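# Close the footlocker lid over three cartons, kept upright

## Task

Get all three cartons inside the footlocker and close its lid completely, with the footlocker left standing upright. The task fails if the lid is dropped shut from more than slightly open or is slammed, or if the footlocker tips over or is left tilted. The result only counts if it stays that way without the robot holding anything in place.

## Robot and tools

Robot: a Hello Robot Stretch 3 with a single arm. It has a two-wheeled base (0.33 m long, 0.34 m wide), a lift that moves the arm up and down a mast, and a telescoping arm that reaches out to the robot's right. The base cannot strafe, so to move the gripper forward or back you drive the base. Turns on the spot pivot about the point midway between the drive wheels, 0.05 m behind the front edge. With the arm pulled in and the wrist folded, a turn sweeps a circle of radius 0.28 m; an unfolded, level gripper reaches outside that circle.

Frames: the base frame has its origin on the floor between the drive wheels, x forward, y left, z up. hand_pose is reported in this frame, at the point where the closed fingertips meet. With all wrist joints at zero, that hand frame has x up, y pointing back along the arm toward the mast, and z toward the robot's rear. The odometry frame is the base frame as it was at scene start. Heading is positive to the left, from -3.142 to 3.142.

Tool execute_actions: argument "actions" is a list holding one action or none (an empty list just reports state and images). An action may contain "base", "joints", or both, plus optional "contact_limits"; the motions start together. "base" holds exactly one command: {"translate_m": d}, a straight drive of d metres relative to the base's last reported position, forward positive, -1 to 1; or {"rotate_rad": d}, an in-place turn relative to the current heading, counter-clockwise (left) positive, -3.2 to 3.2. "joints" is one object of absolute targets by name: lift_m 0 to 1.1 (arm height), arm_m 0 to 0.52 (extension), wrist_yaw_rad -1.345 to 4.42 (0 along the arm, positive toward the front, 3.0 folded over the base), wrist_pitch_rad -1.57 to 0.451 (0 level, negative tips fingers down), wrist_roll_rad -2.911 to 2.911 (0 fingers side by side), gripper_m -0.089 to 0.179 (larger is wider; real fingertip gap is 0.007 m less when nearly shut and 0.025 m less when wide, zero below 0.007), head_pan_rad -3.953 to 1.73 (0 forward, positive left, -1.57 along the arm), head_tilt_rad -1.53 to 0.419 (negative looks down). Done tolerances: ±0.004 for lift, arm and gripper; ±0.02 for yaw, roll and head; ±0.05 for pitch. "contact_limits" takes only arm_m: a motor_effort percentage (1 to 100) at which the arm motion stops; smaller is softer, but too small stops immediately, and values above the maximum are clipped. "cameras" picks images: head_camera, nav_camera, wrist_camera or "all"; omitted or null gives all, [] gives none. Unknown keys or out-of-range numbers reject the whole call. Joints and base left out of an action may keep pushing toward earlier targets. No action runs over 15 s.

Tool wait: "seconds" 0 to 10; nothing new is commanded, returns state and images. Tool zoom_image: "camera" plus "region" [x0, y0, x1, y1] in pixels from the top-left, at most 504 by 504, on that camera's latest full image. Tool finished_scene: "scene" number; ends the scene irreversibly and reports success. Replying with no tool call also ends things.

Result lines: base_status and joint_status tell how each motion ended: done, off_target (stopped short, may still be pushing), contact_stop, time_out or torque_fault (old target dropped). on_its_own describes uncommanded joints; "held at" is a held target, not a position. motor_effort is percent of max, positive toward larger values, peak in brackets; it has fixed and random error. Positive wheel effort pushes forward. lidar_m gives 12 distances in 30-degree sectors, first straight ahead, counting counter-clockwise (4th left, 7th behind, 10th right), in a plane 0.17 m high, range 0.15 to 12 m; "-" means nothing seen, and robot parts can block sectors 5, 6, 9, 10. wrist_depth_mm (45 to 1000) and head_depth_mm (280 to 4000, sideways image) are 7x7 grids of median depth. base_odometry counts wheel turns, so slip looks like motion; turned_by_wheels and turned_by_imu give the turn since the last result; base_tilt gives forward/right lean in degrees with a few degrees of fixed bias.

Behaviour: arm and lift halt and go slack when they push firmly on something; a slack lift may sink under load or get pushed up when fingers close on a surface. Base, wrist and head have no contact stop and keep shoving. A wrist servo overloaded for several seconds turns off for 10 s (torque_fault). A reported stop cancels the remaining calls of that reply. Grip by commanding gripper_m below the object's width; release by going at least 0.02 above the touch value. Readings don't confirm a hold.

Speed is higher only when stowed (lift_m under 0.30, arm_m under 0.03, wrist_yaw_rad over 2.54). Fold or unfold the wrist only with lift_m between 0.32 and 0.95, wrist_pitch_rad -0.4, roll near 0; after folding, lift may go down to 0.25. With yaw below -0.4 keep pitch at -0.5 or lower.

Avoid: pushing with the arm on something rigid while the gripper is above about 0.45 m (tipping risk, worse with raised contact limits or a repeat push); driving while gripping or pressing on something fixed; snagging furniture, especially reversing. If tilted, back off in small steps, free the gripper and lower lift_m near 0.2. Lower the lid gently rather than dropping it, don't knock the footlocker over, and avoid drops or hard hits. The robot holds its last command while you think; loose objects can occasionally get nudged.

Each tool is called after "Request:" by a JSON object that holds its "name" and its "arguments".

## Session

Request:
{"name": "execute_actions", "arguments": {"actions": []}}

Scene clock: 0.00 s.
base_odometry: x=+0.000 y=+0.000 heading=+0.000 (m, m, rad; odometry frame)
turned_by_wheels: +0.000 (rad since the last result)
turned_by_imu: +0.000 (rad since the last result)
base_tilt: forward=-0.6 right=-1.5 (deg)
lidar_m: 2.12 2.81 2.09 2.01 1.27 1.15 1.15 1.40 2.20 2.21 2.69 2.10
head_depth_mm: 1943 2423 2428 2453 2427 2371 1965 / 1921 2508 2512 2525 2529 2468 2043 / 1962 2619 2622 2632 2613 2606 2107 / 1954 2705 2755 2744 2719 2734 2156 / 1973 2803 2872 2874 2882 2858 2139 / 1977 2963 2986 3012 2997 2931 2127 / 1975 2979 3133 3181 3137 3118 2123
base_status: not commanded
joint_positions: lift_m=+0.421 arm_m=+0.003 wrist_yaw_rad=+3.059 wrist_pitch_rad=-0.318 wrist_roll_rad=+0.008 gripper_m=+0.037 head_pan_rad=+0.008 head_tilt_rad=+0.004
joint_status: not commanded
motor_effort: left_wheel=+1 right_wheel=+0 lift_m=+21 arm_m=-1 wrist_yaw_rad=+0 wrist_pitch_rad=+5 wrist_roll_rad=+0 gripper_m=+0 head_pan_rad=+0 head_tilt_rad=+2 (%)
hand_pose: x=-0.0018 y=+0.0874 z=+0.4571 quat_wxyz=(+0.141, +0.705, +0.083, +0.691) (m; base frame)
wrist_depth_mm: - - - - - - - / - - - - - - - / - - - - - - - / - - - - - - - / 950 947 - 919 932 874 883 / 773 774 - 741 - 730 741 / 656 662 - 647 631 628 616
pictures: head_camera (sideways: a quarter turn clockwise sets it upright), nav_camera (sideways: a quarter turn counterclockwise sets it upright), wrist_camera
Images, in order (width x height): head_camera 896x504, nav_camera 672x504, wrist_camera 644x364.

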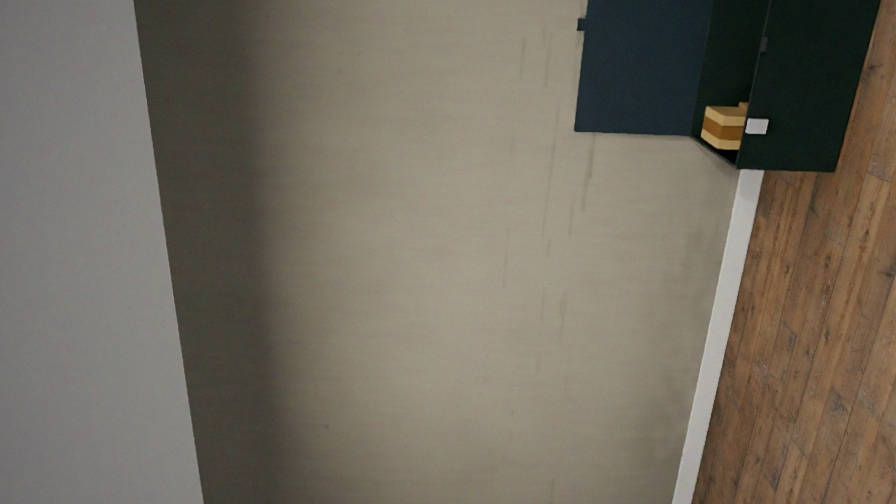

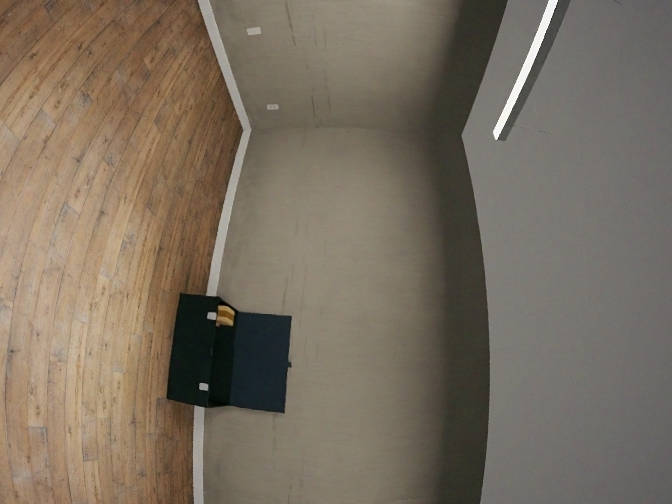

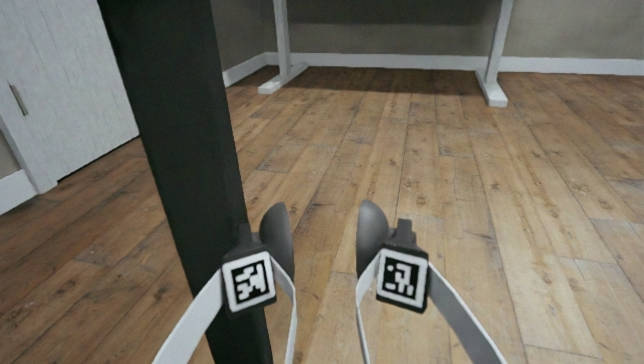

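Request:
{"name": "execute_actions", "arguments": {"actions": [{"base":{"rotate_rad":-0.16},"joints":{"lift_m":0.28,"head_tilt_rad":-1.0,"head_pan_rad":-1.57,"wrist_pitch_rad":-0.4}}], "cameras": []}}

Request:
{"name": "execute_actions", "arguments": {"actions": [{"base":{"translate_m":1.0}}], "cameras": []}}

Request:
{"name": "execute_actions", "arguments": {"actions": [{"base":{"translate_m":0.72}}], "cameras": []}}

Request:
{"name": "execute_actions", "arguments": {"actions": [{"base":{"rotate_rad":1.34},"joints":{"lift_m":0.58}}], "cameras": []}}

Request:
{"name": "execute_actions", "arguments": {"actions": [{"joints":{"wrist_yaw_rad":0,"gripper_m":0.17,"arm_m":0.25}}], "cameras": []}}

Request:
{"name": "execute_actions", "arguments": {"actions": [{"joints":{"wrist_pitch_rad":-1.45,"arm_m":0.45}}]}}

Scene clock: 2.73 s.
base_odometry: x=+0.000 y=+0.000 heading=-0.160 (m, m, rad; odometry frame)
turned_by_wheels: -0.160 (rad since the last result)
turned_by_imu: -0.162 (rad since the last result)
base_tilt: forward=-0.7 right=-1.5 (deg)
lidar_m: 2.11 2.90 2.09 2.23 1.37 1.15 1.15 1.27 2.04 2.20 2.45 2.11
head_depth_mm: 2012 1938 1678 1469 1316 1193 1089 / 2066 1944 1688 1485 1321 1198 - / 2105 1949 1693 1495 1328 1218 - / 2151 1951 1702 1484 1330 1216 1105 / 2163 1969 1700 1488 1322 1205 1093 / 2228 1975 1711 1494 1336 1209 1097 / 2231 1981 1715 1504 1336 1209 1100
base_status: done
joint_positions: lift_m=+0.280 arm_m=+0.003 wrist_yaw_rad=+3.059 wrist_pitch_rad=-0.413 wrist_roll_rad=+0.008 gripper_m=+0.037 head_pan_rad=-1.563 head_tilt_rad=-0.987
joint_status: all done
motor_effort: left_wheel=+2(6) right_wheel=-3(6) lift_m=+18(16) arm_m=-1(1) wrist_yaw_rad=+0(0) wrist_pitch_rad=+5(8) wrist_roll_rad=+0(0) gripper_m=+0(0) head_pan_rad=-4(49) head_tilt_rad=-6(56) (%)
hand_pose: x=-0.0027 y=+0.0766 z=+0.2941 quat_wxyz=(+0.174, +0.700, +0.116, +0.683) (m; base frame)
wrist_depth_mm: - - - - - - - / - - - - - - - / 983 936 926 897 904 875 891 / 760 731 729 720 706 698 690 / 617 619 - 588 605 585 579 / 517 524 - - - 497 490 / 464 - - - 433 429 429
pictures: none
No camera images: the call's "cameras" was empty. Leave "cameras" out to get every camera's image.

Scene clock: 7.83 s.
base_odometry: x=+0.987 y=-0.159 heading=-0.160 (m, m, rad; odometry frame)
turned_by_wheels: +0.000 (rad since the last result)
turned_by_imu: +0.007 (rad since the last result)
base_tilt: forward=-0.7 right=-1.5 (deg)
lidar_m: 1.13 1.81 2.35 1.95 2.57 2.14 2.13 2.37 2.40 2.39 1.95 1.13
head_depth_mm: 2154 1928 1685 1480 1323 1195 1093 / 2196 1955 1679 1480 1322 1206 - / 2226 1978 1684 1481 1332 1216 - / 2232 1968 1685 1490 1335 1213 1106 / 2267 1976 1695 1496 1330 1200 1097 / 2297 1979 1701 1495 1337 1209 1100 / 2349 1975 1702 1501 1342 1214 1094
base_status: done
joint_positions: lift_m=+0.280 arm_m=+0.003 wrist_yaw_rad=+3.059 wrist_pitch_rad=-0.413 wrist_roll_rad=+0.008 gripper_m=+0.037 head_pan_rad=-1.563 head_tilt_rad=-0.987
joint_status: not commanded
motor_effort: left_wheel=+2(9) right_wheel=-2(6) lift_m=+18(18) arm_m=-1(1) wrist_yaw_rad=+1(1) wrist_pitch_rad=+5(5) wrist_roll_rad=+0(0) gripper_m=-1(0) head_pan_rad=-4(4) head_tilt_rad=-7(7) (%)
hand_pose: x=-0.0027 y=+0.0766 z=+0.2940 quat_wxyz=(+0.174, +0.700, +0.116, +0.683) (m; base frame)
wrist_depth_mm: - - - - - - - / - - - - - - - / 968 944 918 923 893 877 882 / 759 731 739 729 700 715 698 / 614 607 - 582 602 577 577 / 522 531 - - - 493 491 / 463 - - - 435 430 428
pictures: none
No camera images: the call's "cameras" was empty. Leave "cameras" out to get every camera's image.

Scene clock: 12.00 s.
base_odometry: x=+1.698 y=-0.274 heading=-0.160 (m, m, rad; odometry frame)
turned_by_wheels: +0.000 (rad since the last result)
turned_by_imu: +0.005 (rad since the last result)
base_tilt: forward=-0.7 right=-1.5 (deg)
lidar_m: 0.43 1.02 1.66 2.21 2.47 2.83 2.84 3.05 2.54 2.07 0.51 0.43
head_depth_mm: 2210 1945 1676 1480 1323 1193 1089 / 2261 1945 1669 1480 1325 1208 - / 2291 1960 1688 1486 1331 1221 - / 2302 1958 1690 1494 1340 1216 1108 / 2277 1975 1693 1490 1338 1199 1091 / 1919 1931 1698 1454 1283 1206 1097 / 1573 1683 1681 1347 1116 1077 1087
base_status: done
joint_positions: lift_m=+0.280 arm_m=+0.003 wrist_yaw_rad=+3.059 wrist_pitch_rad=-0.413 wrist_roll_rad=+0.008 gripper_m=+0.037 head_pan_rad=-1.563 head_tilt_rad=-0.987
joint_status: not commanded
motor_effort: left_wheel=+2(10) right_wheel=-2(7) lift_m=+18(18) arm_m=-1(1) wrist_yaw_rad=+1(0) wrist_pitch_rad=+5(5) wrist_roll_rad=+0(0) gripper_m=+0(0) head_pan_rad=-5(3) head_tilt_rad=-7(9) (%)
hand_pose: x=-0.0027 y=+0.0766 z=+0.2940 quat_wxyz=(+0.174, +0.700, +0.116, +0.683) (m; base frame)
wrist_depth_mm: - - - - - - - / - - - - - - - / 981 942 920 911 897 877 855 / 748 752 729 724 709 694 684 / 618 604 - 600 599 586 575 / 518 537 - - - 495 486 / 463 - - - 435 436 429
pictures: none
No camera images: the call's "cameras" was empty. Leave "cameras" out to get every camera's image.

Scene clock: 15.57 s.
base_odometry: x=+1.698 y=-0.274 heading=+1.180 (m, m, rad; odometry frame)
turned_by_wheels: +1.340 (rad since the last result)
turned_by_imu: +1.359 (rad since the last result)
base_tilt: forward=-0.7 right=-1.4 (deg)
lidar_m: 2.20 2.14 2.94 2.82 2.92 2.64 2.53 0.61 0.44 0.43 0.45 1.26
head_depth_mm: 847 976 1191 1396 1187 1195 1087 / 852 980 1196 1408 1204 - - / 854 985 1202 1420 1216 - - / 855 993 1213 1384 1154 1172 1108 / 853 993 1218 1075 1168 1204 1098 / 857 1026 1266 1470 1319 1199 1093 / 856 1024 1273 1474 1334 1203 1099
base_status: done
joint_positions: lift_m=+0.580 arm_m=+0.003 wrist_yaw_rad=+3.059 wrist_pitch_rad=-0.413 wrist_roll_rad=+0.008 gripper_m=+0.037 head_pan_rad=-1.563 head_tilt_rad=-0.988
joint_status: all done
motor_effort: left_wheel=-2(7) right_wheel=+3(8) lift_m=+24(26) arm_m=-1(1) wrist_yaw_rad=+0(1) wrist_pitch_rad=+5(5) wrist_roll_rad=+0(0) gripper_m=+0(0) head_pan_rad=-4(3) head_tilt_rad=-8(7) (%)
hand_pose: x=-0.0027 y=+0.0765 z=+0.5935 quat_wxyz=(+0.174, +0.700, +0.116, +0.683) (m; base frame)
wrist_depth_mm: - - - - - - - / - - - - - - - / - - - - - - - / - - - - - - - / - - - - - - 1000 / 911 900 - 887 - 876 858 / 780 781 760 766 765 759 735
pictures: none
No camera images: the call's "cameras" was empty. Leave "cameras" out to get every camera's image.

Scene clock: 18.60 s.
base_odometry: x=+1.698 y=-0.274 heading=+1.180 (m, m, rad; odometry frame)
turned_by_wheels: +0.000 (rad since the last result)
turned_by_imu: +0.000 (rad since the last result)
base_tilt: forward=-0.7 right=-1.6 (deg)
lidar_m: 2.21 2.13 2.95 2.82 2.92 2.65 2.54 0.61 0.44 0.43 0.45 1.26
head_depth_mm: 852 969 1188 1399 1182 1206 1086 / 845 981 1186 - - 1196 - / 852 980 1171 - 1222 1200 - / 856 995 1204 1343 1168 1202 1108 / 855 992 1220 1071 1167 1199 1097 / 858 1022 1272 1476 1319 1209 1101 / 857 1018 1275 1483 1335 1217 1103
base_status: not commanded
joint_positions: lift_m=+0.580 arm_m=+0.250 wrist_yaw_rad=+0.002 wrist_pitch_rad=-0.413 wrist_roll_rad=+0.008 gripper_m=+0.170 head_pan_rad=-1.563 head_tilt_rad=-0.988
joint_status: all done
motor_effort: left_wheel=-2(2) right_wheel=+3(3) lift_m=+24(24) arm_m=+1(1) wrist_yaw_rad=-1(3) wrist_pitch_rad=+5(5) wrist_roll_rad=+0(0) gripper_m=-1(81) head_pan_rad=-3(4) head_tilt_rad=-8(7) (%)
hand_pose: x=-0.0210 y=-0.6197 z=+0.5935 quat_wxyz=(+0.690, +0.146, -0.694, -0.145) (m; base frame)
wrist_depth_mm: 384 370 372 367 364 367 375 / 421 400 400 400 404 405 405 / 463 442 436 444 441 442 438 / 517 508 482 484 485 484 490 / 573 557 530 526 533 533 545 / 646 505 608 596 602 611 592 / 734 499 680 712 705 692 698
pictures: none
No camera images: the call's "cameras" was empty. Leave "cameras" out to get every camera's image.

Scene clock: 21.30 s.
base_odometry: x=+1.698 y=-0.274 heading=+1.180 (m, m, rad; odometry frame)
turned_by_wheels: +0.000 (rad since the last result)
turned_by_imu: +0.000 (rad since the last result)
base_tilt: forward=-0.7 right=-1.5 (deg)
lidar_m: 2.21 2.13 2.95 2.82 2.92 2.65 2.53 0.61 0.45 0.43 0.45 1.26
head_depth_mm: 848 978 1189 1417 1195 1211 1082 / 852 971 1196 - - 1197 - / 849 962 - 1430 1221 1202 - / 855 993 1194 1391 1164 1203 1114 / 855 996 1224 1072 1167 1205 1095 / 856 1026 1263 1465 1317 1210 1098 / 859 1024 1278 1477 1339 1210 1100
base_status: not commanded
joint_positions: lift_m=+0.580 arm_m=+0.450 wrist_yaw_rad=+0.001 wrist_pitch_rad=-1.445 wrist_roll_rad=+0.008 gripper_m=+0.170 head_pan_rad=-1.563 head_tilt_rad=-0.988
joint_status: all done
motor_effort: left_wheel=-1(2) right_wheel=+3(2) lift_m=+24(24) arm_m=+1(6) wrist_yaw_rad=+0(1) wrist_pitch_rad=-2(4) wrist_roll_rad=+0(0) gripper_m=+1(0) head_pan_rad=-4(3) head_tilt_rad=-8(6) (%)
hand_pose: x=-0.0216 y=-0.6029 z=+0.4613 quat_wxyz=(+0.529, +0.466, -0.532, -0.469) (m; base frame)
wrist_depth_mm: 314 457 595 591 588 594 588 / 313 460 597 599 598 599 597 / 285 246 372 620 612 599 616 / 250 249 338 614 615 619 604 / 292 252 329 625 628 627 616 / 644 257 332 521 512 498 518 / 329 348 363 374 365 359 337
pictures: head_camera (sideways: a quarter turn clockwise sets it upright), nav_camera (sideways: a quarter turn counterclockwise sets it upright), wrist_camera
Images, in order (width x height): head_camera 896x504, nav_camera 672x504, wrist_camera 644x364.

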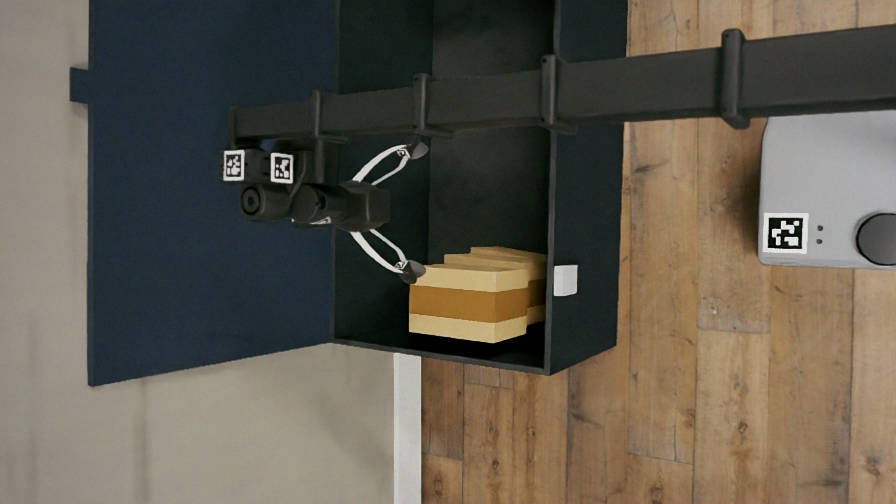

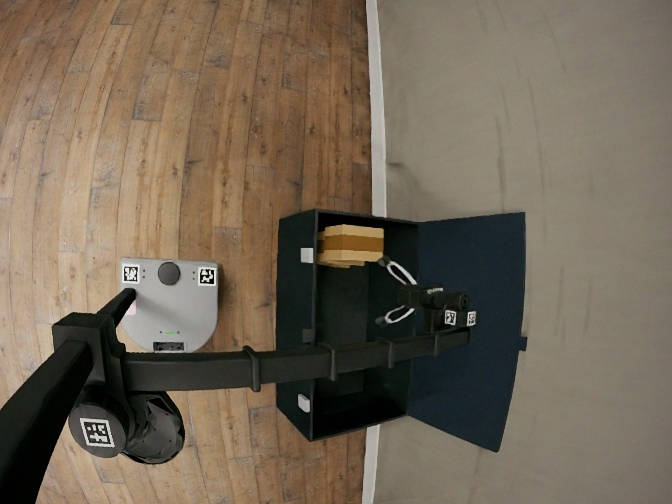

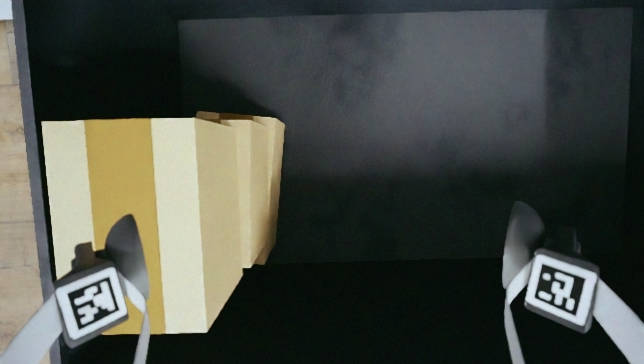

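Request:
{"name": "execute_actions", "arguments": {"actions": [{"base":{"translate_m":0.141},"joints":{"gripper_m":0.155,"arm_m":0.445,"lift_m":0.52,"wrist_roll_rad":-0.05}}], "cameras": ["wrist_camera"]}}

Scene clock: 24.03 s.
base_odometry: x=+1.752 y=-0.143 heading=+1.180 (m, m, rad; odometry frame)
turned_by_wheels: +0.000 (rad since the last result)
turned_by_imu: +0.000 (rad since the last result)
base_tilt: forward=-0.7 right=-1.5 (deg)
lidar_m: 2.07 2.02 2.86 2.82 2.93 2.79 2.67 0.61 0.45 0.43 0.94 1.26
head_depth_mm: 843 972 1184 1407 1185 1200 1091 / 845 978 1156 1414 - - - / 849 985 - 1267 1141 1206 - / 852 992 1205 1234 1160 1202 1109 / 848 1015 1261 1466 1330 1207 1096 / 855 1016 1260 1470 1335 1209 1102 / 854 1022 1268 1484 1337 1208 1101
base_status: done
joint_positions: lift_m=+0.520 arm_m=+0.445 wrist_yaw_rad=+0.001 wrist_pitch_rad=-1.445 wrist_roll_rad=-0.044 gripper_m=+0.155 head_pan_rad=-1.563 head_tilt_rad=-0.988
joint_status: all done
motor_effort: left_wheel=-1(2) right_wheel=+3(7) lift_m=+18(23) arm_m=-3(2) wrist_yaw_rad=+0(1) wrist_pitch_rad=-2(2) wrist_roll_rad=-3(4) gripper_m=+0(61) head_pan_rad=-3(4) head_tilt_rad=-6(7) (%)
hand_pose: x=-0.0216 y=-0.5983 z=+0.4016 quat_wxyz=(+0.542, +0.478, -0.518, -0.457) (m; base frame)
wrist_depth_mm: 551 550 350 517 530 539 538 / 558 558 311 537 531 544 543 / 561 562 187 185 187 538 551 / 579 570 189 188 189 558 556 / 584 589 191 191 193 573 563 / 590 - 196 193 448 502 531 / 605 592 199 196 329 372 372
pictures: wrist_camera
Images, in order (width x height): wrist_camera 644x364.

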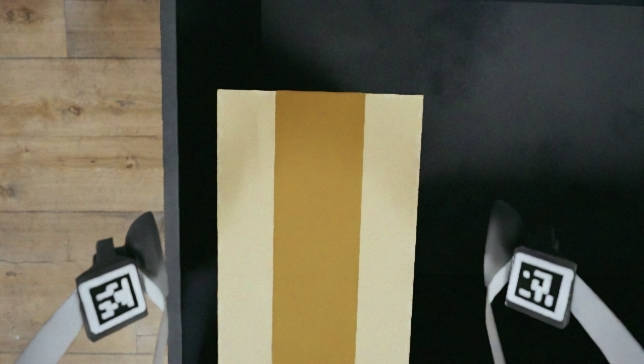

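Request:
{"name": "execute_actions", "arguments": {"actions": [{"joints":{"lift_m":0.445,"wrist_roll_rad":-0.02,"gripper_m":0.15}}], "cameras": ["wrist_camera"]}}

Request:
{"name": "execute_actions", "arguments": {"actions": [{"joints":{"gripper_m":0.005}}], "cameras": []}}

Request:
{"name": "execute_actions", "arguments": {"actions": [{"joints":{"lift_m":0.47}}], "cameras": ["wrist_camera"]}}

Scene clock: 25.83 s.
base_odometry: x=+1.752 y=-0.143 heading=+1.180 (m, m, rad; odometry frame)
turned_by_wheels: +0.000 (rad since the last result)
turned_by_imu: +0.000 (rad since the last result)
base_tilt: forward=-0.7 right=-1.5 (deg)
lidar_m: 2.06 2.03 2.86 2.81 2.92 2.79 2.68 0.61 0.44 0.43 0.94 1.26
head_depth_mm: 845 978 1190 1403 1197 1187 1102 / 847 977 1170 1423 1197 - - / 849 982 1137 1189 1142 1195 - / 850 990 1209 1248 1166 1199 1115 / 854 1016 1258 1467 1332 1201 1096 / 853 1020 1267 1476 1331 1200 1100 / 853 1018 1256 1482 1336 1205 1099
base_status: not commanded
joint_positions: lift_m=+0.447 arm_m=+0.445 wrist_yaw_rad=+0.001 wrist_pitch_rad=-1.448 wrist_roll_rad=-0.020 gripper_m=+0.150 head_pan_rad=-1.563 head_tilt_rad=-0.988
joint_status: lift_m contact_stop (moved -0.073 of -0.075); the others done
on_its_own: lift_m is slack since a contact_stop, until your next command for it
motor_effort: left_wheel=-3(4) right_wheel=+5(10) lift_m=+20(23) arm_m=-3(3) wrist_yaw_rad=+0(0) wrist_pitch_rad=-1(2) wrist_roll_rad=+0(4) gripper_m=-3(34) head_pan_rad=-3(4) head_tilt_rad=-7(6) (%)
hand_pose: x=-0.0216 y=-0.5977 z=+0.3282 quat_wxyz=(+0.535, +0.473, -0.524, -0.464) (m; base frame)
wrist_depth_mm: 477 177 358 461 458 457 462 / 486 151 111 111 111 464 464 / 496 153 113 113 113 468 474 / 502 155 114 114 115 478 487 / 509 157 116 116 117 480 483 / 519 118 118 118 118 277 491 / 524 164 120 119 120 348 358
pictures: wrist_camera
Images, in order (width x height): wrist_camera 644x364.

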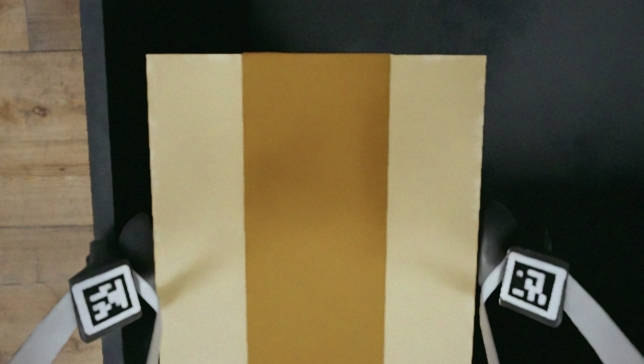

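not run: a stop came earlier in this reply.

not run: a stop came earlier in this reply.

Request:
{"name": "execute_actions", "arguments": {"actions": [{"joints":{"gripper_m":0.01,"lift_m":0.449}}], "cameras": []}}

Request:
{"name": "execute_actions", "arguments": {"actions": [{"joints":{"lift_m":0.475}}], "cameras": ["wrist_camera"]}}

Scene clock: 28.03 s.
base_odometry: x=+1.752 y=-0.143 heading=+1.180 (m, m, rad; odometry frame)
turned_by_wheels: +0.001 (rad since the last result)
turned_by_imu: +0.001 (rad since the last result)
base_tilt: forward=-0.6 right=-1.5 (deg)
lidar_m: 2.06 2.02 2.87 2.81 2.93 2.79 2.67 0.61 0.45 0.43 0.94 1.26
head_depth_mm: 847 973 1189 1399 1189 1197 1091 / 848 980 1171 1412 1202 - - / 847 982 1134 1043 1140 1192 - / 851 993 1208 1244 1168 1201 1109 / 853 1019 1256 1471 1336 1202 1098 / 853 1019 1268 1465 1332 1203 1093 / 859 1020 1260 1471 1346 1200 1102
base_status: not commanded
joint_positions: lift_m=+0.449 arm_m=+0.445 wrist_yaw_rad=+0.001 wrist_pitch_rad=-1.449 wrist_roll_rad=-0.019 gripper_m=+0.012 head_pan_rad=-1.563 head_tilt_rad=-0.988
joint_status: all done
motor_effort: left_wheel=+3(3) right_wheel=-8(9) lift_m=+18(23) arm_m=-3(3) wrist_yaw_rad=+0(1) wrist_pitch_rad=+0(1) wrist_roll_rad=+0(0) gripper_m=-48(100) head_pan_rad=-2(3) head_tilt_rad=-7(7) (%)
hand_pose: x=-0.0216 y=-0.5973 z=+0.3306 quat_wxyz=(+0.535, +0.474, -0.524, -0.464) (m; base frame)
wrist_depth_mm: 482 175 355 461 454 460 460 / 500 154 114 113 114 467 470 / 505 157 116 115 116 465 476 / 510 159 117 117 117 479 487 / 513 160 119 119 119 487 487 / 517 121 121 120 121 - 497 / 527 188 122 122 123 360 356
pictures: none
No camera images: the call's "cameras" was empty. Leave "cameras" out to get every camera's image.

Scene clock: 29.33 s.
base_odometry: x=+1.752 y=-0.143 heading=+1.180 (m, m, rad; odometry frame)
turned_by_wheels: +0.000 (rad since the last result)
turned_by_imu: -0.001 (rad since the last result)
base_tilt: forward=-0.7 right=-1.5 (deg)
lidar_m: 2.07 2.03 2.87 2.82 2.92 2.79 2.68 0.61 0.44 0.43 0.94 1.26
head_depth_mm: 841 978 1182 1398 1190 1193 1094 / 846 983 1163 1403 1190 - - / 843 985 1128 1034 1151 1199 - / 850 987 1208 1228 1162 1195 1109 / 856 1015 1259 1472 1336 1201 1100 / 850 1021 1260 1464 1335 1204 1102 / 856 1022 1269 1470 1338 1211 1095
base_status: not commanded
joint_positions: lift_m=+0.475 arm_m=+0.445 wrist_yaw_rad=+0.001 wrist_pitch_rad=-1.451 wrist_roll_rad=-0.019 gripper_m=+0.019 head_pan_rad=-1.563 head_tilt_rad=-0.989
joint_status: all done
on_its_own: gripper_m is held at +0.018, not at your +0.010, by its stall guard, which is still easing
motor_effort: left_wheel=-1(5) right_wheel=+2(11) lift_m=+28(31) arm_m=-3(3) wrist_yaw_rad=-1(0) wrist_pitch_rad=+0(2) wrist_roll_rad=+0(0) gripper_m=-41(48) head_pan_rad=-3(4) head_tilt_rad=-7(6) (%)
hand_pose: x=-0.0216 y=-0.5968 z=+0.3560 quat_wxyz=(+0.534, +0.474, -0.523, -0.465) (m; base frame)
wrist_depth_mm: 499 210 366 481 485 483 493 / 513 192 116 118 122 496 491 / 521 209 118 120 124 501 495 / 521 210 119 122 126 506 515 / 532 530 122 125 128 517 521 / 546 - 123 127 130 - 492 / 561 226 127 128 133 354 354
pictures: wrist_camera
Images, in order (width x height): wrist_camera 644x364.

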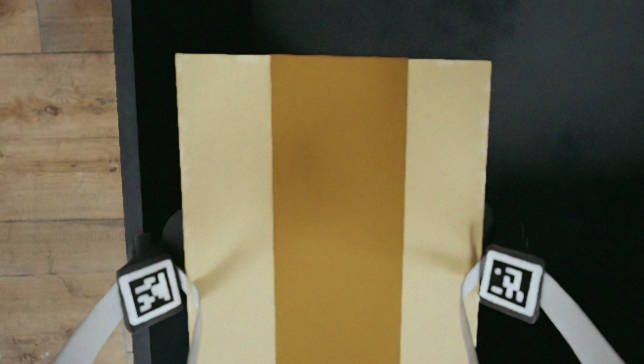

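Request:
{"name": "execute_actions", "arguments": {"actions": [{"base":{"translate_m":-0.2},"joints":{"gripper_m":0.01,"arm_m":0.47,"lift_m":0.482}}], "cameras": []}}

Request:
{"name": "execute_actions", "arguments": {"actions": [{"joints":{"gripper_m":0.012,"lift_m":0.24}}], "cameras": ["wrist_camera"]}}

Request:
{"name": "execute_actions", "arguments": {"actions": [{"joints":{"lift_m":0.226}}], "cameras": []}}

Request:
{"name": "execute_actions", "arguments": {"actions": [{"joints":{"gripper_m":0.15}}], "cameras": []}}

Request:
{"name": "execute_actions", "arguments": {"actions": [{"joints":{"lift_m":0.49}}], "cameras": ["head_camera"]}}

Scene clock: 32.80 s.
base_odometry: x=+1.676 y=-0.328 heading=+1.180 (m, m, rad; odometry frame)
turned_by_wheels: +0.000 (rad since the last result)
turned_by_imu: +0.000 (rad since the last result)
base_tilt: forward=-0.7 right=-1.5 (deg)
lidar_m: 2.27 2.18 2.95 2.82 2.92 2.58 2.47 0.61 0.44 0.43 0.45 1.27
head_depth_mm: 852 972 1189 1404 1189 1194 1091 / 851 984 1163 1401 1203 - - / 853 983 - 1073 1222 1198 - / 855 988 1199 1376 1238 1203 1109 / 858 992 1217 1195 1168 1196 1097 / 858 1002 1245 1422 1278 1207 1098 / 857 1029 1272 1483 1341 1206 1103
base_status: done
joint_positions: lift_m=+0.482 arm_m=+0.470 wrist_yaw_rad=+0.001 wrist_pitch_rad=-1.451 wrist_roll_rad=-0.019 gripper_m=+0.027 head_pan_rad=-1.563 head_tilt_rad=-0.989
joint_status: gripper_m off_target (ended at +0.027, target +0.010); the others done
on_its_own: gripper_m is held at +0.025, not at your +0.010, by its stall guard, which is still easing
motor_effort: left_wheel=-1(3) right_wheel=+2(5) lift_m=+29(29) arm_m=+1(4) wrist_yaw_rad=+0(1) wrist_pitch_rad=+0(0) wrist_roll_rad=+0(0) gripper_m=-37(89) head_pan_rad=-4(3) head_tilt_rad=-7(6) (%)
hand_pose: x=-0.0216 y=-0.6215 z=+0.3630 quat_wxyz=(+0.534, +0.474, -0.523, -0.465) (m; base frame)
wrist_depth_mm: 396 486 491 493 491 490 492 / 385 493 116 118 122 498 499 / 266 322 118 120 123 506 502 / 267 270 120 122 126 519 518 / 272 272 122 125 128 516 521 / 278 - 124 127 131 - 525 / 358 385 126 129 133 400 400
pictures: none
No camera images: the call's "cameras" was empty. Leave "cameras" out to get every camera's image.

Scene clock: 35.83 s.
base_odometry: x=+1.676 y=-0.328 heading=+1.180 (m, m, rad; odometry frame)
turned_by_wheels: +0.000 (rad since the last result)
turned_by_imu: +0.000 (rad since the last result)
base_tilt: forward=-0.6 right=-1.4 (deg)
lidar_m: 2.26 2.19 2.95 2.83 2.91 2.59 2.47 0.61 0.44 0.43 0.45 1.27
head_depth_mm: 852 970 1183 1412 1189 1204 1094 / 848 978 1195 1424 1209 1195 - / 853 984 1212 1368 1210 1205 - / 852 989 1213 1437 1223 1197 1102 / 856 994 1222 1186 1174 1205 1097 / 862 997 1248 1431 1286 1210 1097 / 860 1027 1267 1476 1345 1208 1097
base_status: not commanded
joint_positions: lift_m=+0.240 arm_m=+0.470 wrist_yaw_rad=+0.001 wrist_pitch_rad=-1.451 wrist_roll_rad=-0.019 gripper_m=+0.028 head_pan_rad=-1.563 head_tilt_rad=-0.989
joint_status: gripper_m off_target (ended at +0.028, target +0.012); the others done
on_its_own: gripper_m is held at +0.027, not at your +0.012, by its stall guard, which is still easing
motor_effort: left_wheel=-1(0) right_wheel=+2(2) lift_m=+23(24) arm_m=+1(1) wrist_yaw_rad=+0(0) wrist_pitch_rad=+0(1) wrist_roll_rad=+0(0) gripper_m=-35(95) head_pan_rad=-3(4) head_tilt_rad=-6(6) (%)
hand_pose: x=-0.0216 y=-0.6215 z=+0.1213 quat_wxyz=(+0.534, +0.474, -0.523, -0.465) (m; base frame)
wrist_depth_mm: 249 249 251 250 252 253 253 / 253 253 116 118 122 254 256 / 165 230 118 120 124 259 259 / 169 240 120 122 127 260 265 / 173 228 121 124 128 265 269 / 177 - 124 127 131 - 272 / 175 271 126 129 133 276 275
pictures: wrist_camera
Images, in order (width x height): wrist_camera 644x364.

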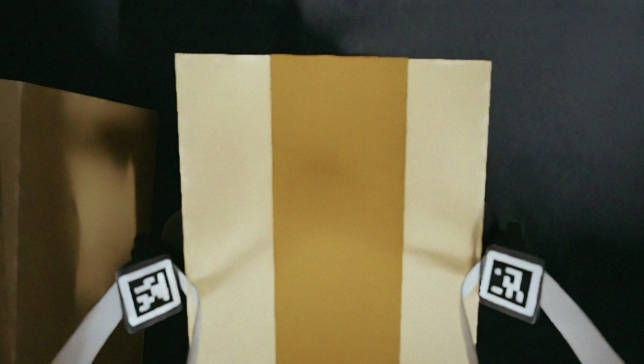

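Scene clock: 36.63 s.
base_odometry: x=+1.676 y=-0.328 heading=+1.180 (m, m, rad; odometry frame)
turned_by_wheels: +0.000 (rad since the last result)
turned_by_imu: +0.000 (rad since the last result)
base_tilt: forward=-0.7 right=-1.5 (deg)
lidar_m: 2.27 2.18 2.94 2.83 2.92 2.59 2.48 0.61 0.45 0.43 0.45 1.27
head_depth_mm: 851 973 1188 1402 1183 1189 1093 / 849 976 1201 1415 1207 1197 - / 854 988 1207 - 1218 1202 - / 858 993 1209 1439 1233 1198 1106 / 855 998 1213 1192 1169 1202 1092 / 858 1003 1249 1433 1270 1212 1093 / 861 1030 1268 1477 1345 1208 1099
base_status: not commanded
joint_positions: lift_m=+0.226 arm_m=+0.470 wrist_yaw_rad=+0.001 wrist_pitch_rad=-1.451 wrist_roll_rad=-0.019 gripper_m=+0.032 head_pan_rad=-1.563 head_tilt_rad=-0.989
joint_status: all done
on_its_own: gripper_m is held at +0.030, not at your +0.012, by its stall guard, which is still easing
motor_effort: left_wheel=+0(0) right_wheel=+1(2) lift_m=+21(21) arm_m=+1(1) wrist_yaw_rad=-1(1) wrist_pitch_rad=+0(0) wrist_roll_rad=+0(0) gripper_m=-36(37) head_pan_rad=-4(4) head_tilt_rad=-8(7) (%)
hand_pose: x=-0.0216 y=-0.6216 z=+0.1074 quat_wxyz=(+0.535, +0.474, -0.523, -0.465) (m; base frame)
wrist_depth_mm: 237 237 237 237 236 236 237 / 240 240 117 119 123 240 242 / 164 230 118 121 124 244 246 / 169 237 120 123 126 248 249 / 173 227 122 125 128 251 254 / 177 - 124 127 130 - 256 / 175 260 126 129 133 260 262
pictures: none
No camera images: the call's "cameras" was empty. Leave "cameras" out to get every camera's image.

Scene clock: 38.53 s.
base_odometry: x=+1.676 y=-0.328 heading=+1.180 (m, m, rad; odometry frame)
turned_by_wheels: +0.000 (rad since the last result)
turned_by_imu: +0.000 (rad since the last result)
base_tilt: forward=-0.7 right=-1.5 (deg)
lidar_m: 2.27 2.18 2.93 2.82 2.92 2.57 2.48 0.61 0.44 0.43 0.44 1.27
head_depth_mm: 849 971 1182 1400 1186 1197 1093 / 852 981 1195 1414 1204 1190 - / 856 980 1204 - 1219 1200 - / 861 989 1214 1439 1230 1202 1105 / 859 995 1224 1194 1177 1197 1087 / 858 1007 1249 1425 1277 1208 1099 / 863 1028 1268 1471 1341 1211 1102
base_status: not commanded
joint_positions: lift_m=+0.226 arm_m=+0.470 wrist_yaw_rad=+0.000 wrist_pitch_rad=-1.448 wrist_roll_rad=-0.019 gripper_m=+0.150 head_pan_rad=-1.563 head_tilt_rad=-0.989
joint_status: all done
motor_effort: left_wheel=+0(1) right_wheel=+2(2) lift_m=+22(22) arm_m=+1(1) wrist_yaw_rad=+0(0) wrist_pitch_rad=-1(2) wrist_roll_rad=+0(0) gripper_m=+0(80) head_pan_rad=-3(2) head_tilt_rad=-8(7) (%)
hand_pose: x=-0.0216 y=-0.6224 z=+0.1074 quat_wxyz=(+0.535, +0.473, -0.524, -0.464) (m; base frame)
wrist_depth_mm: 237 238 239 238 239 238 240 / 242 243 125 125 125 242 243 / 165 213 127 127 127 245 245 / 169 223 129 128 129 250 249 / 173 228 131 131 131 251 254 / 171 - 133 133 133 259 256 / - 257 135 135 135 261 260
pictures: none
No camera images: the call's "cameras" was empty. Leave "cameras" out to get every camera's image.

Scene clock: 41.77 s.
base_odometry: x=+1.676 y=-0.328 heading=+1.180 (m, m, rad; odometry frame)
turned_by_wheels: +0.000 (rad since the last result)
turned_by_imu: +0.000 (rad since the last result)
base_tilt: forward=-0.7 right=-1.4 (deg)
lidar_m: 2.26 2.19 2.94 2.82 2.92 2.59 2.48 0.61 0.44 0.43 0.44 1.27
head_depth_mm: 848 971 1185 1399 1193 1191 1083 / 855 981 1171 1419 - - - / 853 986 1101 1438 1212 1190 - / 856 986 1215 1441 1230 1204 1108 / 857 996 1220 1191 1164 1208 1099 / 862 1000 1250 1423 1274 1200 1095 / 864 1028 1278 1466 1345 1211 1100
base_status: not commanded
joint_positions: lift_m=+0.490 arm_m=+0.470 wrist_yaw_rad=+0.000 wrist_pitch_rad=-1.448 wrist_roll_rad=-0.019 gripper_m=+0.150 head_pan_rad=-1.563 head_tilt_rad=-0.989
joint_status: all done
motor_effort: left_wheel=+0(1) right_wheel=+2(1) lift_m=+24(28) arm_m=+1(1) wrist_yaw_rad=+0(0) wrist_pitch_rad=-1(1) wrist_roll_rad=+0(0) gripper_m=+0(1) head_pan_rad=-3(4) head_tilt_rad=-7(7) (%)
hand_pose: x=-0.0216 y=-0.6224 z=+0.3713 quat_wxyz=(+0.535, +0.473, -0.524, -0.464) (m; base frame)
wrist_depth_mm: 391 505 498 504 508 503 497 / 390 505 504 508 504 513 504 / 275 395 508 397 522 513 515 / 280 277 496 402 523 518 521 / 283 284 532 402 528 524 527 / 284 - 528 533 532 522 533 / 366 388 410 410 412 407 405
pictures: head_camera (sideways: a quarter turn clockwise sets it upright)
Images, in order (width x height): head_camera 896x504.

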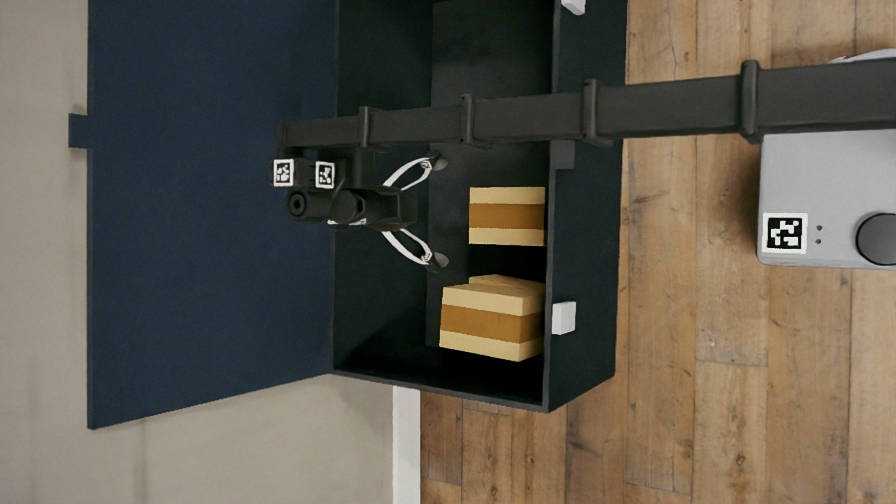

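Request:
{"name": "execute_actions", "arguments": {"actions": [{"base":{"translate_m":0.76},"joints":{"arm_m":0,"lift_m":0.52,"gripper_m":0.06}}], "cameras": []}}

Request:
{"name": "execute_actions", "arguments": {"actions": [{"base":{"rotate_rad":-1.555},"joints":{"wrist_roll_rad":-0.08,"wrist_pitch_rad":0.02,"lift_m":0.4,"wrist_yaw_rad":0.2}}], "cameras": []}}

Request:
{"name": "execute_actions", "arguments": {"actions": [{"base":{"translate_m":0.79}}]}}

Scene clock: 50.70 s.
base_odometry: x=+1.965 y=+0.375 heading=+1.180 (m, m, rad; odometry frame)
turned_by_wheels: +0.000 (rad since the last result)
turned_by_imu: +0.004 (rad since the last result)
base_tilt: forward=-0.7 right=-1.7 (deg)
lidar_m: 1.51 1.56 1.63 2.83 2.95 3.35 3.21 0.64 0.68 0.89 0.93 1.25
head_depth_mm: 836 994 1229 1441 1312 1200 1082 / 837 995 1231 1458 1318 - - / 838 999 1235 1458 1328 - - / 838 998 1233 1468 1328 1193 1106 / 841 1005 1251 1472 1329 1205 1093 / 843 1008 1247 1473 1335 1201 1100 / 839 1014 1254 1476 1346 1207 1099
base_status: done
joint_positions: lift_m=+0.520 arm_m=+0.003 wrist_yaw_rad=+0.000 wrist_pitch_rad=-1.448 wrist_roll_rad=-0.019 gripper_m=+0.060 head_pan_rad=-1.563 head_tilt_rad=-0.989
joint_status: all done
joint sent to its limit — the command would take arm_m past its lower limit, so that joint was sent only as far as its limit.
motor_effort: left_wheel=-2(2) right_wheel=+2(7) lift_m=+24(26) arm_m=-3(5) wrist_yaw_rad=+1(0) wrist_pitch_rad=-1(1) wrist_roll_rad=+0(0) gripper_m=-1(82) head_pan_rad=-3(3) head_tilt_rad=-6(7) (%)
hand_pose: x=-0.0216 y=-0.1555 z=+0.4013 quat_wxyz=(+0.535, +0.473, -0.524, -0.464) (m; base frame)
wrist_depth_mm: 558 556 552 563 555 550 557 / 560 563 558 559 563 558 552 / 565 570 573 571 573 567 571 / 587 571 577 - 570 573 587 / 584 585 590 - - 593 595 / 597 598 - - - 591 603 / 601 602 608 - - 600 608
pictures: none
No camera images: the call's "cameras" was empty. Leave "cameras" out to get every camera's image.

Scene clock: 54.10 s.
base_odometry: x=+1.965 y=+0.375 heading=-0.375 (m, m, rad; odometry frame)
turned_by_wheels: -1.555 (rad since the last result)
turned_by_imu: -1.578 (rad since the last result)
base_tilt: forward=-0.7 right=-1.6 (deg)
lidar_m: 0.90 0.93 1.26 1.51 1.56 1.63 2.83 2.95 3.37 3.21 0.64 0.68
head_depth_mm: 2319 1931 1688 1472 1317 1192 1092 / 2305 1955 1673 1481 1324 1215 - / 2323 1946 1695 1489 1320 1232 - / 2324 1963 1698 1490 1326 1199 1111 / 2340 1978 1689 1496 1321 1199 1098 / 2371 1966 1585 1476 1344 1207 1092 / 2258 1986 1629 1233 1275 1212 1099
base_status: done
joint_positions: lift_m=+0.400 arm_m=+0.003 wrist_yaw_rad=+0.198 wrist_pitch_rad=-0.004 wrist_roll_rad=-0.074 gripper_m=+0.060 head_pan_rad=-1.563 head_tilt_rad=-0.989
joint_status: all done
motor_effort: left_wheel=+3(6) right_wheel=-4(8) lift_m=+18(22) arm_m=-3(3) wrist_yaw_rad=+3(2) wrist_pitch_rad=+9(11) wrist_roll_rad=-3(3) gripper_m=+0(0) head_pan_rad=-5(4) head_tilt_rad=-6(5) (%)
hand_pose: x=+0.0289 y=-0.3991 z=+0.5139 quat_wxyz=(+0.730, +0.069, -0.677, +0.071) (m; base frame)
wrist_depth_mm: 944 - - - - - - / 900 - - - - - - / 945 - - - - - - / 933 - - - - - - / 931 749 852 - - - - / 497 624 - - - - - / 467 607 842 886 934 938 924
pictures: none
No camera images: the call's "cameras" was empty. Leave "cameras" out to get every camera's image.

Scene clock: 63.07 s.
base_odometry: x=+2.700 y=+0.085 heading=-0.375 (m, m, rad; odometry frame)
turned_by_wheels: +0.000 (rad since the last result)
turned_by_imu: +0.005 (rad since the last result)
base_tilt: forward=-0.7 right=-1.6 (deg)
lidar_m: - - 0.15 0.41 1.56 2.13 3.59 3.76 0.50 0.44 0.15 0.15
head_depth_mm: 2329 1950 1398 1247 1262 1188 1094 / 2321 1963 1617 1319 1196 1213 - / 2320 1957 1629 1414 1218 1226 - / 2146 1403 1378 1405 1239 1199 1110 / 706 717 683 753 768 789 799 / 412 418 424 429 435 439 443 / 309 314 315 310 312 315 316
base_status: done
joint_positions: lift_m=+0.400 arm_m=+0.003 wrist_yaw_rad=+0.198 wrist_pitch_rad=-0.004 wrist_roll_rad=-0.074 gripper_m=+0.060 head_pan_rad=-1.563 head_tilt_rad=-0.989
joint_status: not commanded
motor_effort: left_wheel=+2(7) right_wheel=-3(2) lift_m=+18(17) arm_m=-3(3) wrist_yaw_rad=+2(2) wrist_pitch_rad=+9(9) wrist_roll_rad=-3(3) gripper_m=+0(0) head_pan_rad=-4(3) head_tilt_rad=-7(6) (%)
hand_pose: x=+0.0289 y=-0.3991 z=+0.5139 quat_wxyz=(+0.730, +0.069, -0.677, +0.071) (m; base frame)
wrist_depth_mm: 115 145 228 394 - - - / 117 148 233 415 - - - / 119 152 241 428 - - - / 121 154 249 444 - - - / 123 157 219 468 - - - / 124 159 - 474 - 951 622 / 126 153 271 467 874 815 566
pictures: head_camera (sideways: a quarter turn clockwise sets it upright), nav_camera (sideways: a quarter turn counterclockwise sets it upright), wrist_camera
Images, in order (width x height): head_camera 896x504, nav_camera 672x504, wrist_camera 644x364.

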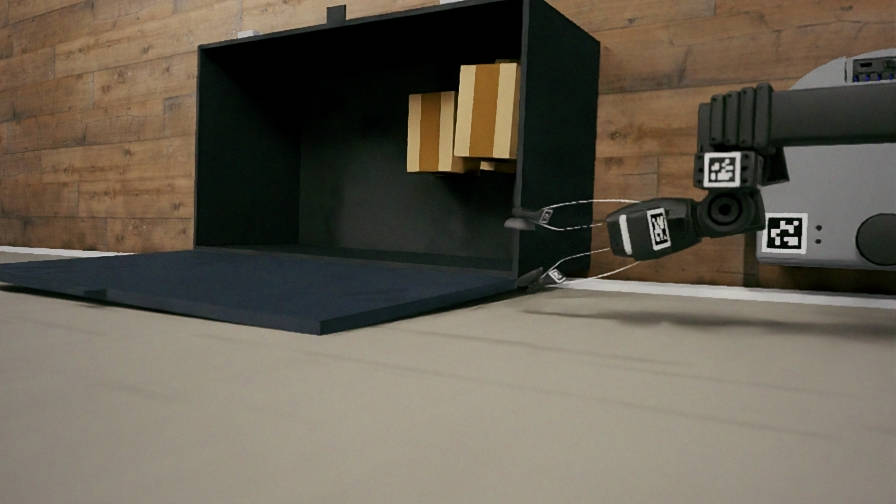

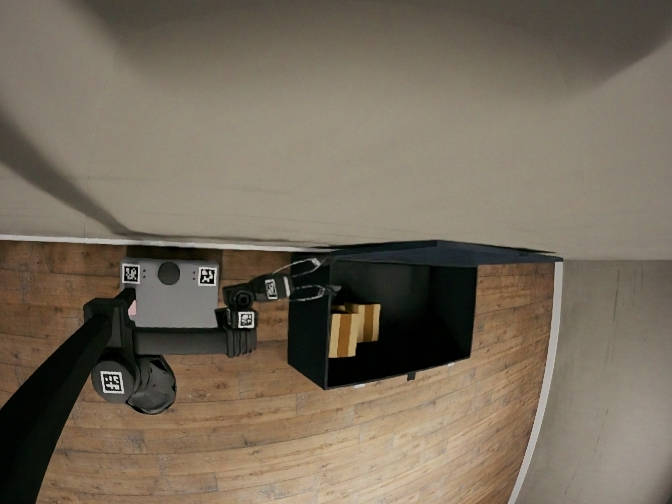

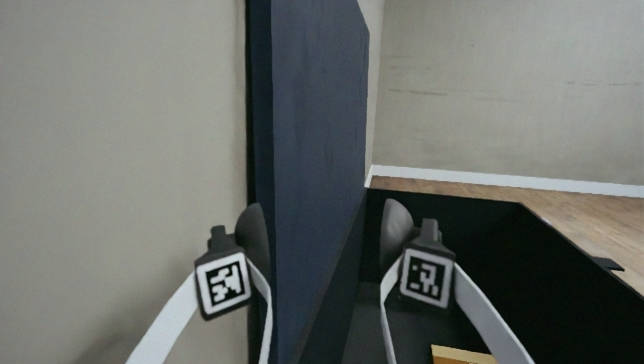

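Request:
{"name": "execute_actions", "arguments": {"actions": [{"base":{"translate_m":-0.08},"joints":{"gripper_m":0.07,"arm_m":0.04}}], "cameras": []}}

Request:
{"name": "execute_actions", "arguments": {"actions": [{"joints":{"wrist_yaw_rad":0.55,"arm_m":0.09,"head_pan_rad":-1.4}}], "cameras": ["head_camera","wrist_camera"]}}

Scene clock: 65.57 s.
base_odometry: x=+2.626 y=+0.115 heading=-0.375 (m, m, rad; odometry frame)
turned_by_wheels: +0.000 (rad since the last result)
turned_by_imu: +0.000 (rad since the last result)
base_tilt: forward=-0.7 right=-1.5 (deg)
lidar_m: 0.19 0.19 0.26 0.71 1.57 2.13 3.51 3.67 0.50 0.48 0.27 0.20
head_depth_mm: 2319 1953 1663 1446 1292 1192 1093 / 2295 1950 1580 1367 1187 1209 - / 2333 1939 1632 1325 1212 - - / 2244 1970 1596 1462 1162 1197 1106 / 1019 1037 1052 1060 1163 1164 1082 / 713 724 687 744 757 764 768 / 505 511 518 522 525 529 531
base_status: done
joint_positions: lift_m=+0.400 arm_m=+0.040 wrist_yaw_rad=+0.198 wrist_pitch_rad=-0.004 wrist_roll_rad=-0.074 gripper_m=+0.070 head_pan_rad=-1.563 head_tilt_rad=-0.989
joint_status: all done
motor_effort: left_wheel=+3(5) right_wheel=-2(6) lift_m=+18(18) arm_m=+1(3) wrist_yaw_rad=+1(2) wrist_pitch_rad=+9(9) wrist_roll_rad=-3(3) gripper_m=+0(47) head_pan_rad=-4(3) head_tilt_rad=-7(6) (%)
hand_pose: x=+0.0290 y=-0.4359 z=+0.5139 quat_wxyz=(+0.730, +0.069, -0.677, +0.071) (m; base frame)
wrist_depth_mm: 198 233 354 753 - - - / 202 237 359 787 - - - / 206 244 356 830 - - - / 208 250 364 840 - - - / 212 260 348 855 - 987 - / 215 265 479 925 - 731 - / 217 270 367 797 900 821 469
pictures: none
No camera images: the call's "cameras" was empty. Leave "cameras" out to get every camera's image.

Scene clock: 67.03 s.
base_odometry: x=+2.626 y=+0.115 heading=-0.375 (m, m, rad; odometry frame)
turned_by_wheels: +0.000 (rad since the last result)
turned_by_imu: +0.000 (rad since the last result)
base_tilt: forward=-0.6 right=-1.5 (deg)
lidar_m: 0.19 0.19 0.26 0.71 1.57 2.14 3.51 3.68 0.50 0.48 0.27 0.20
head_depth_mm: 2292 1917 1546 1392 1151 1202 1083 / 2329 1941 1592 1327 1107 - - / 1909 1544 1615 1466 1128 1182 - / 868 897 1033 1151 1263 1197 1108 / 589 651 696 796 938 1089 1066 / 437 472 508 553 604 666 742 / 347 369 392 418 446 479 517
base_status: not commanded
joint_positions: lift_m=+0.400 arm_m=+0.090 wrist_yaw_rad=+0.547 wrist_pitch_rad=-0.003 wrist_roll_rad=-0.074 gripper_m=+0.070 head_pan_rad=-1.407 head_tilt_rad=-0.989
joint_status: all done
motor_effort: left_wheel=+3(2) right_wheel=-2(3) lift_m=+18(18) arm_m=+1(2) wrist_yaw_rad=+3(2) wrist_pitch_rad=+9(9) wrist_roll_rad=-3(3) gripper_m=-1(0) head_pan_rad=+3(22) head_tilt_rad=-6(8) (%)
hand_pose: x=+0.1119 y=-0.4535 z=+0.5139 quat_wxyz=(+0.706, +0.185, -0.654, +0.197) (m; base frame)
wrist_depth_mm: 132 154 198 242 398 - - / 134 157 207 250 427 - - / 138 161 212 258 444 - - / 140 165 218 266 479 - - / 143 170 215 275 418 907 845 / 144 171 250 288 429 921 806 / 148 170 240 296 582 887 838
pictures: head_camera (sideways: a quarter turn clockwise sets it upright), wrist_camera
Images, in order (width x height): head_camera 896x504, wrist_camera 644x364.

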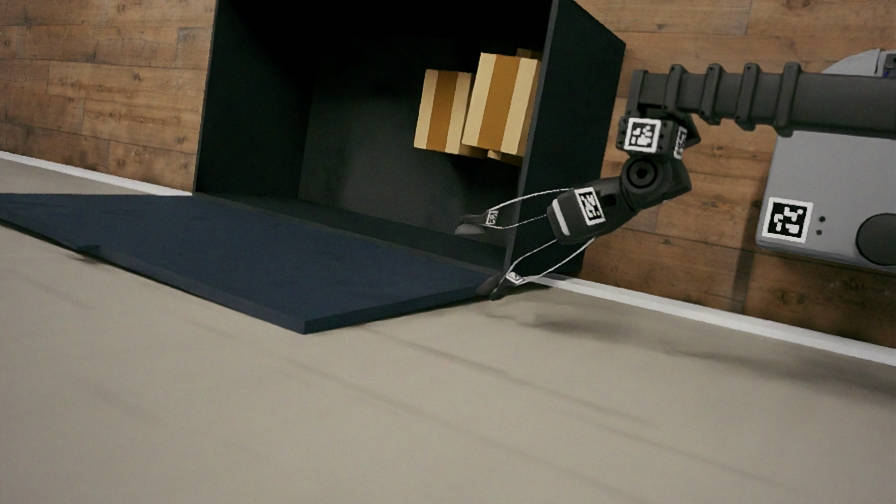

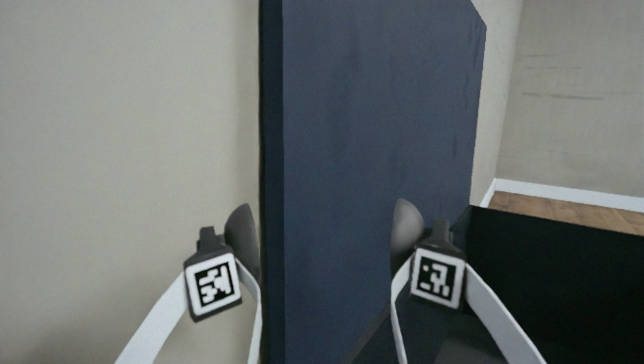

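Request:
{"name": "execute_actions", "arguments": {"actions": [{"base":{"translate_m":0.022}}], "cameras": []}}

Request:
{"name": "execute_actions", "arguments": {"actions": [{"joints":{"arm_m":0.135},"contact_limits":{"arm_m":14}}], "cameras": ["head_camera","wrist_camera"]}}

Scene clock: 68.37 s.
base_odometry: x=+2.646 y=+0.107 heading=-0.375 (m, m, rad; odometry frame)
turned_by_wheels: +0.000 (rad since the last result)
turned_by_imu: +0.000 (rad since the last result)
base_tilt: forward=-0.7 right=-1.6 (deg)
lidar_m: 0.17 0.17 0.23 0.62 1.57 2.13 3.55 3.69 0.50 0.49 0.24 0.17
head_depth_mm: 2298 1944 1558 1375 1140 1192 1087 / 2317 1944 1603 1324 1109 - - / 1679 1483 1595 1454 1135 1182 - / 788 812 919 1065 1271 1203 1111 / 518 571 635 706 825 960 1053 / 384 413 447 486 532 587 654 / 308 324 344 367 393 421 454
base_status: done
joint_positions: lift_m=+0.400 arm_m=+0.090 wrist_yaw_rad=+0.548 wrist_pitch_rad=-0.003 wrist_roll_rad=-0.074 gripper_m=+0.070 head_pan_rad=-1.407 head_tilt_rad=-0.989
joint_status: not commanded
motor_effort: left_wheel=+2(6) right_wheel=-3(5) lift_m=+18(18) arm_m=+1(1) wrist_yaw_rad=+3(2) wrist_pitch_rad=+9(9) wrist_roll_rad=-3(3) gripper_m=+1(0) head_pan_rad=+3(5) head_tilt_rad=-6(6) (%)
hand_pose: x=+0.1119 y=-0.4535 z=+0.5139 quat_wxyz=(+0.706, +0.185, -0.654, +0.197) (m; base frame)
wrist_depth_mm: 113 132 171 204 336 - - / 116 135 176 212 357 - - / 118 138 181 222 376 - - / 120 142 187 229 404 - - / 123 145 185 239 344 894 819 / 125 146 231 250 360 909 802 / 128 146 205 261 470 887 826
pictures: none
No camera images: the call's "cameras" was empty. Leave "cameras" out to get every camera's image.

Scene clock: 69.80 s.
base_odometry: x=+2.646 y=+0.107 heading=-0.375 (m, m, rad; odometry frame)
turned_by_wheels: +0.000 (rad since the last result)
turned_by_imu: +0.000 (rad since the last result)
base_tilt: forward=-0.7 right=-1.5 (deg)
lidar_m: 0.17 0.17 0.23 0.62 1.57 2.13 3.54 3.69 0.50 0.48 0.24 0.17
head_depth_mm: 2313 1932 1568 1382 1140 1196 1091 / 2322 1929 1598 1322 1084 1190 - / 1674 1490 1594 1463 1166 1201 - / 789 812 913 1076 1281 1202 1104 / 516 571 638 718 822 962 1054 / 383 414 447 487 530 586 651 / 308 324 345 367 392 421 454
base_status: not commanded
joint_positions: lift_m=+0.400 arm_m=+0.135 wrist_yaw_rad=+0.548 wrist_pitch_rad=-0.003 wrist_roll_rad=-0.074 gripper_m=+0.070 head_pan_rad=-1.407 head_tilt_rad=-0.989
joint_status: all done
motor_effort: left_wheel=+2(3) right_wheel=-3(3) lift_m=+18(18) arm_m=+1(2) wrist_yaw_rad=+2(2) wrist_pitch_rad=+9(9) wrist_roll_rad=-3(3) gripper_m=+0(0) head_pan_rad=+3(4) head_tilt_rad=-7(8) (%)
contact_limits: arm_m 14 (drawing in: default 22, maximum 35; extending or still: default 27, maximum 46)
hand_pose: x=+0.1120 y=-0.4984 z=+0.5139 quat_wxyz=(+0.706, +0.185, -0.654, +0.197) (m; base frame)
wrist_depth_mm: 113 132 162 201 336 - - / 115 135 168 208 351 - - / 118 138 173 214 370 - - / 121 142 178 222 401 - - / 123 146 181 230 341 834 812 / 126 147 189 237 358 872 771 / 129 147 195 248 466 841 794
pictures: head_camera (sideways: a quarter turn clockwise sets it upright), wrist_camera
Images, in order (width x height): head_camera 896x504, wrist_camera 644x364.

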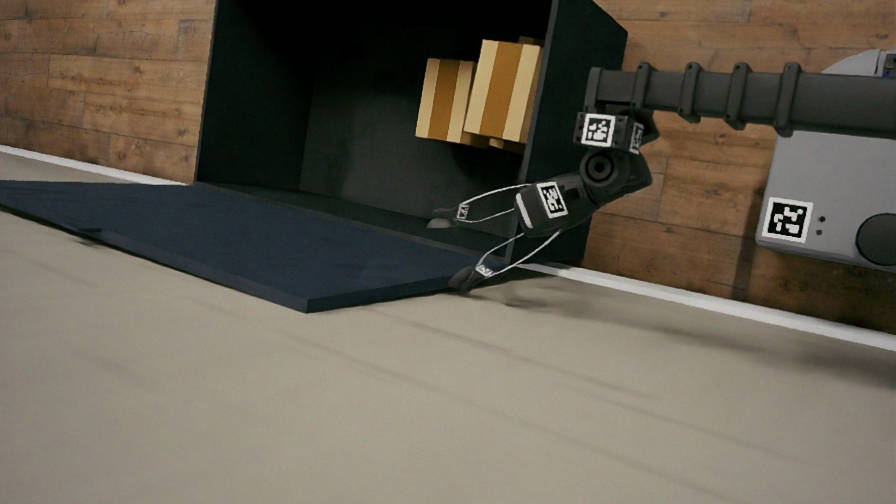

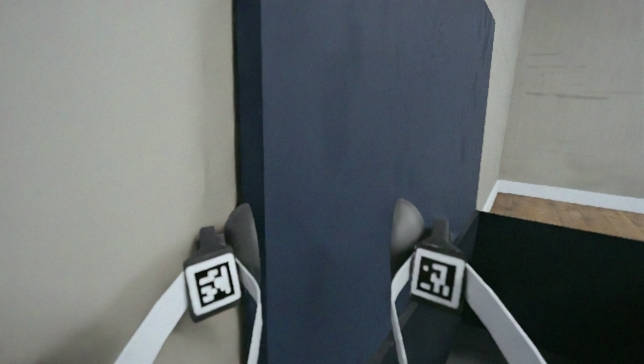

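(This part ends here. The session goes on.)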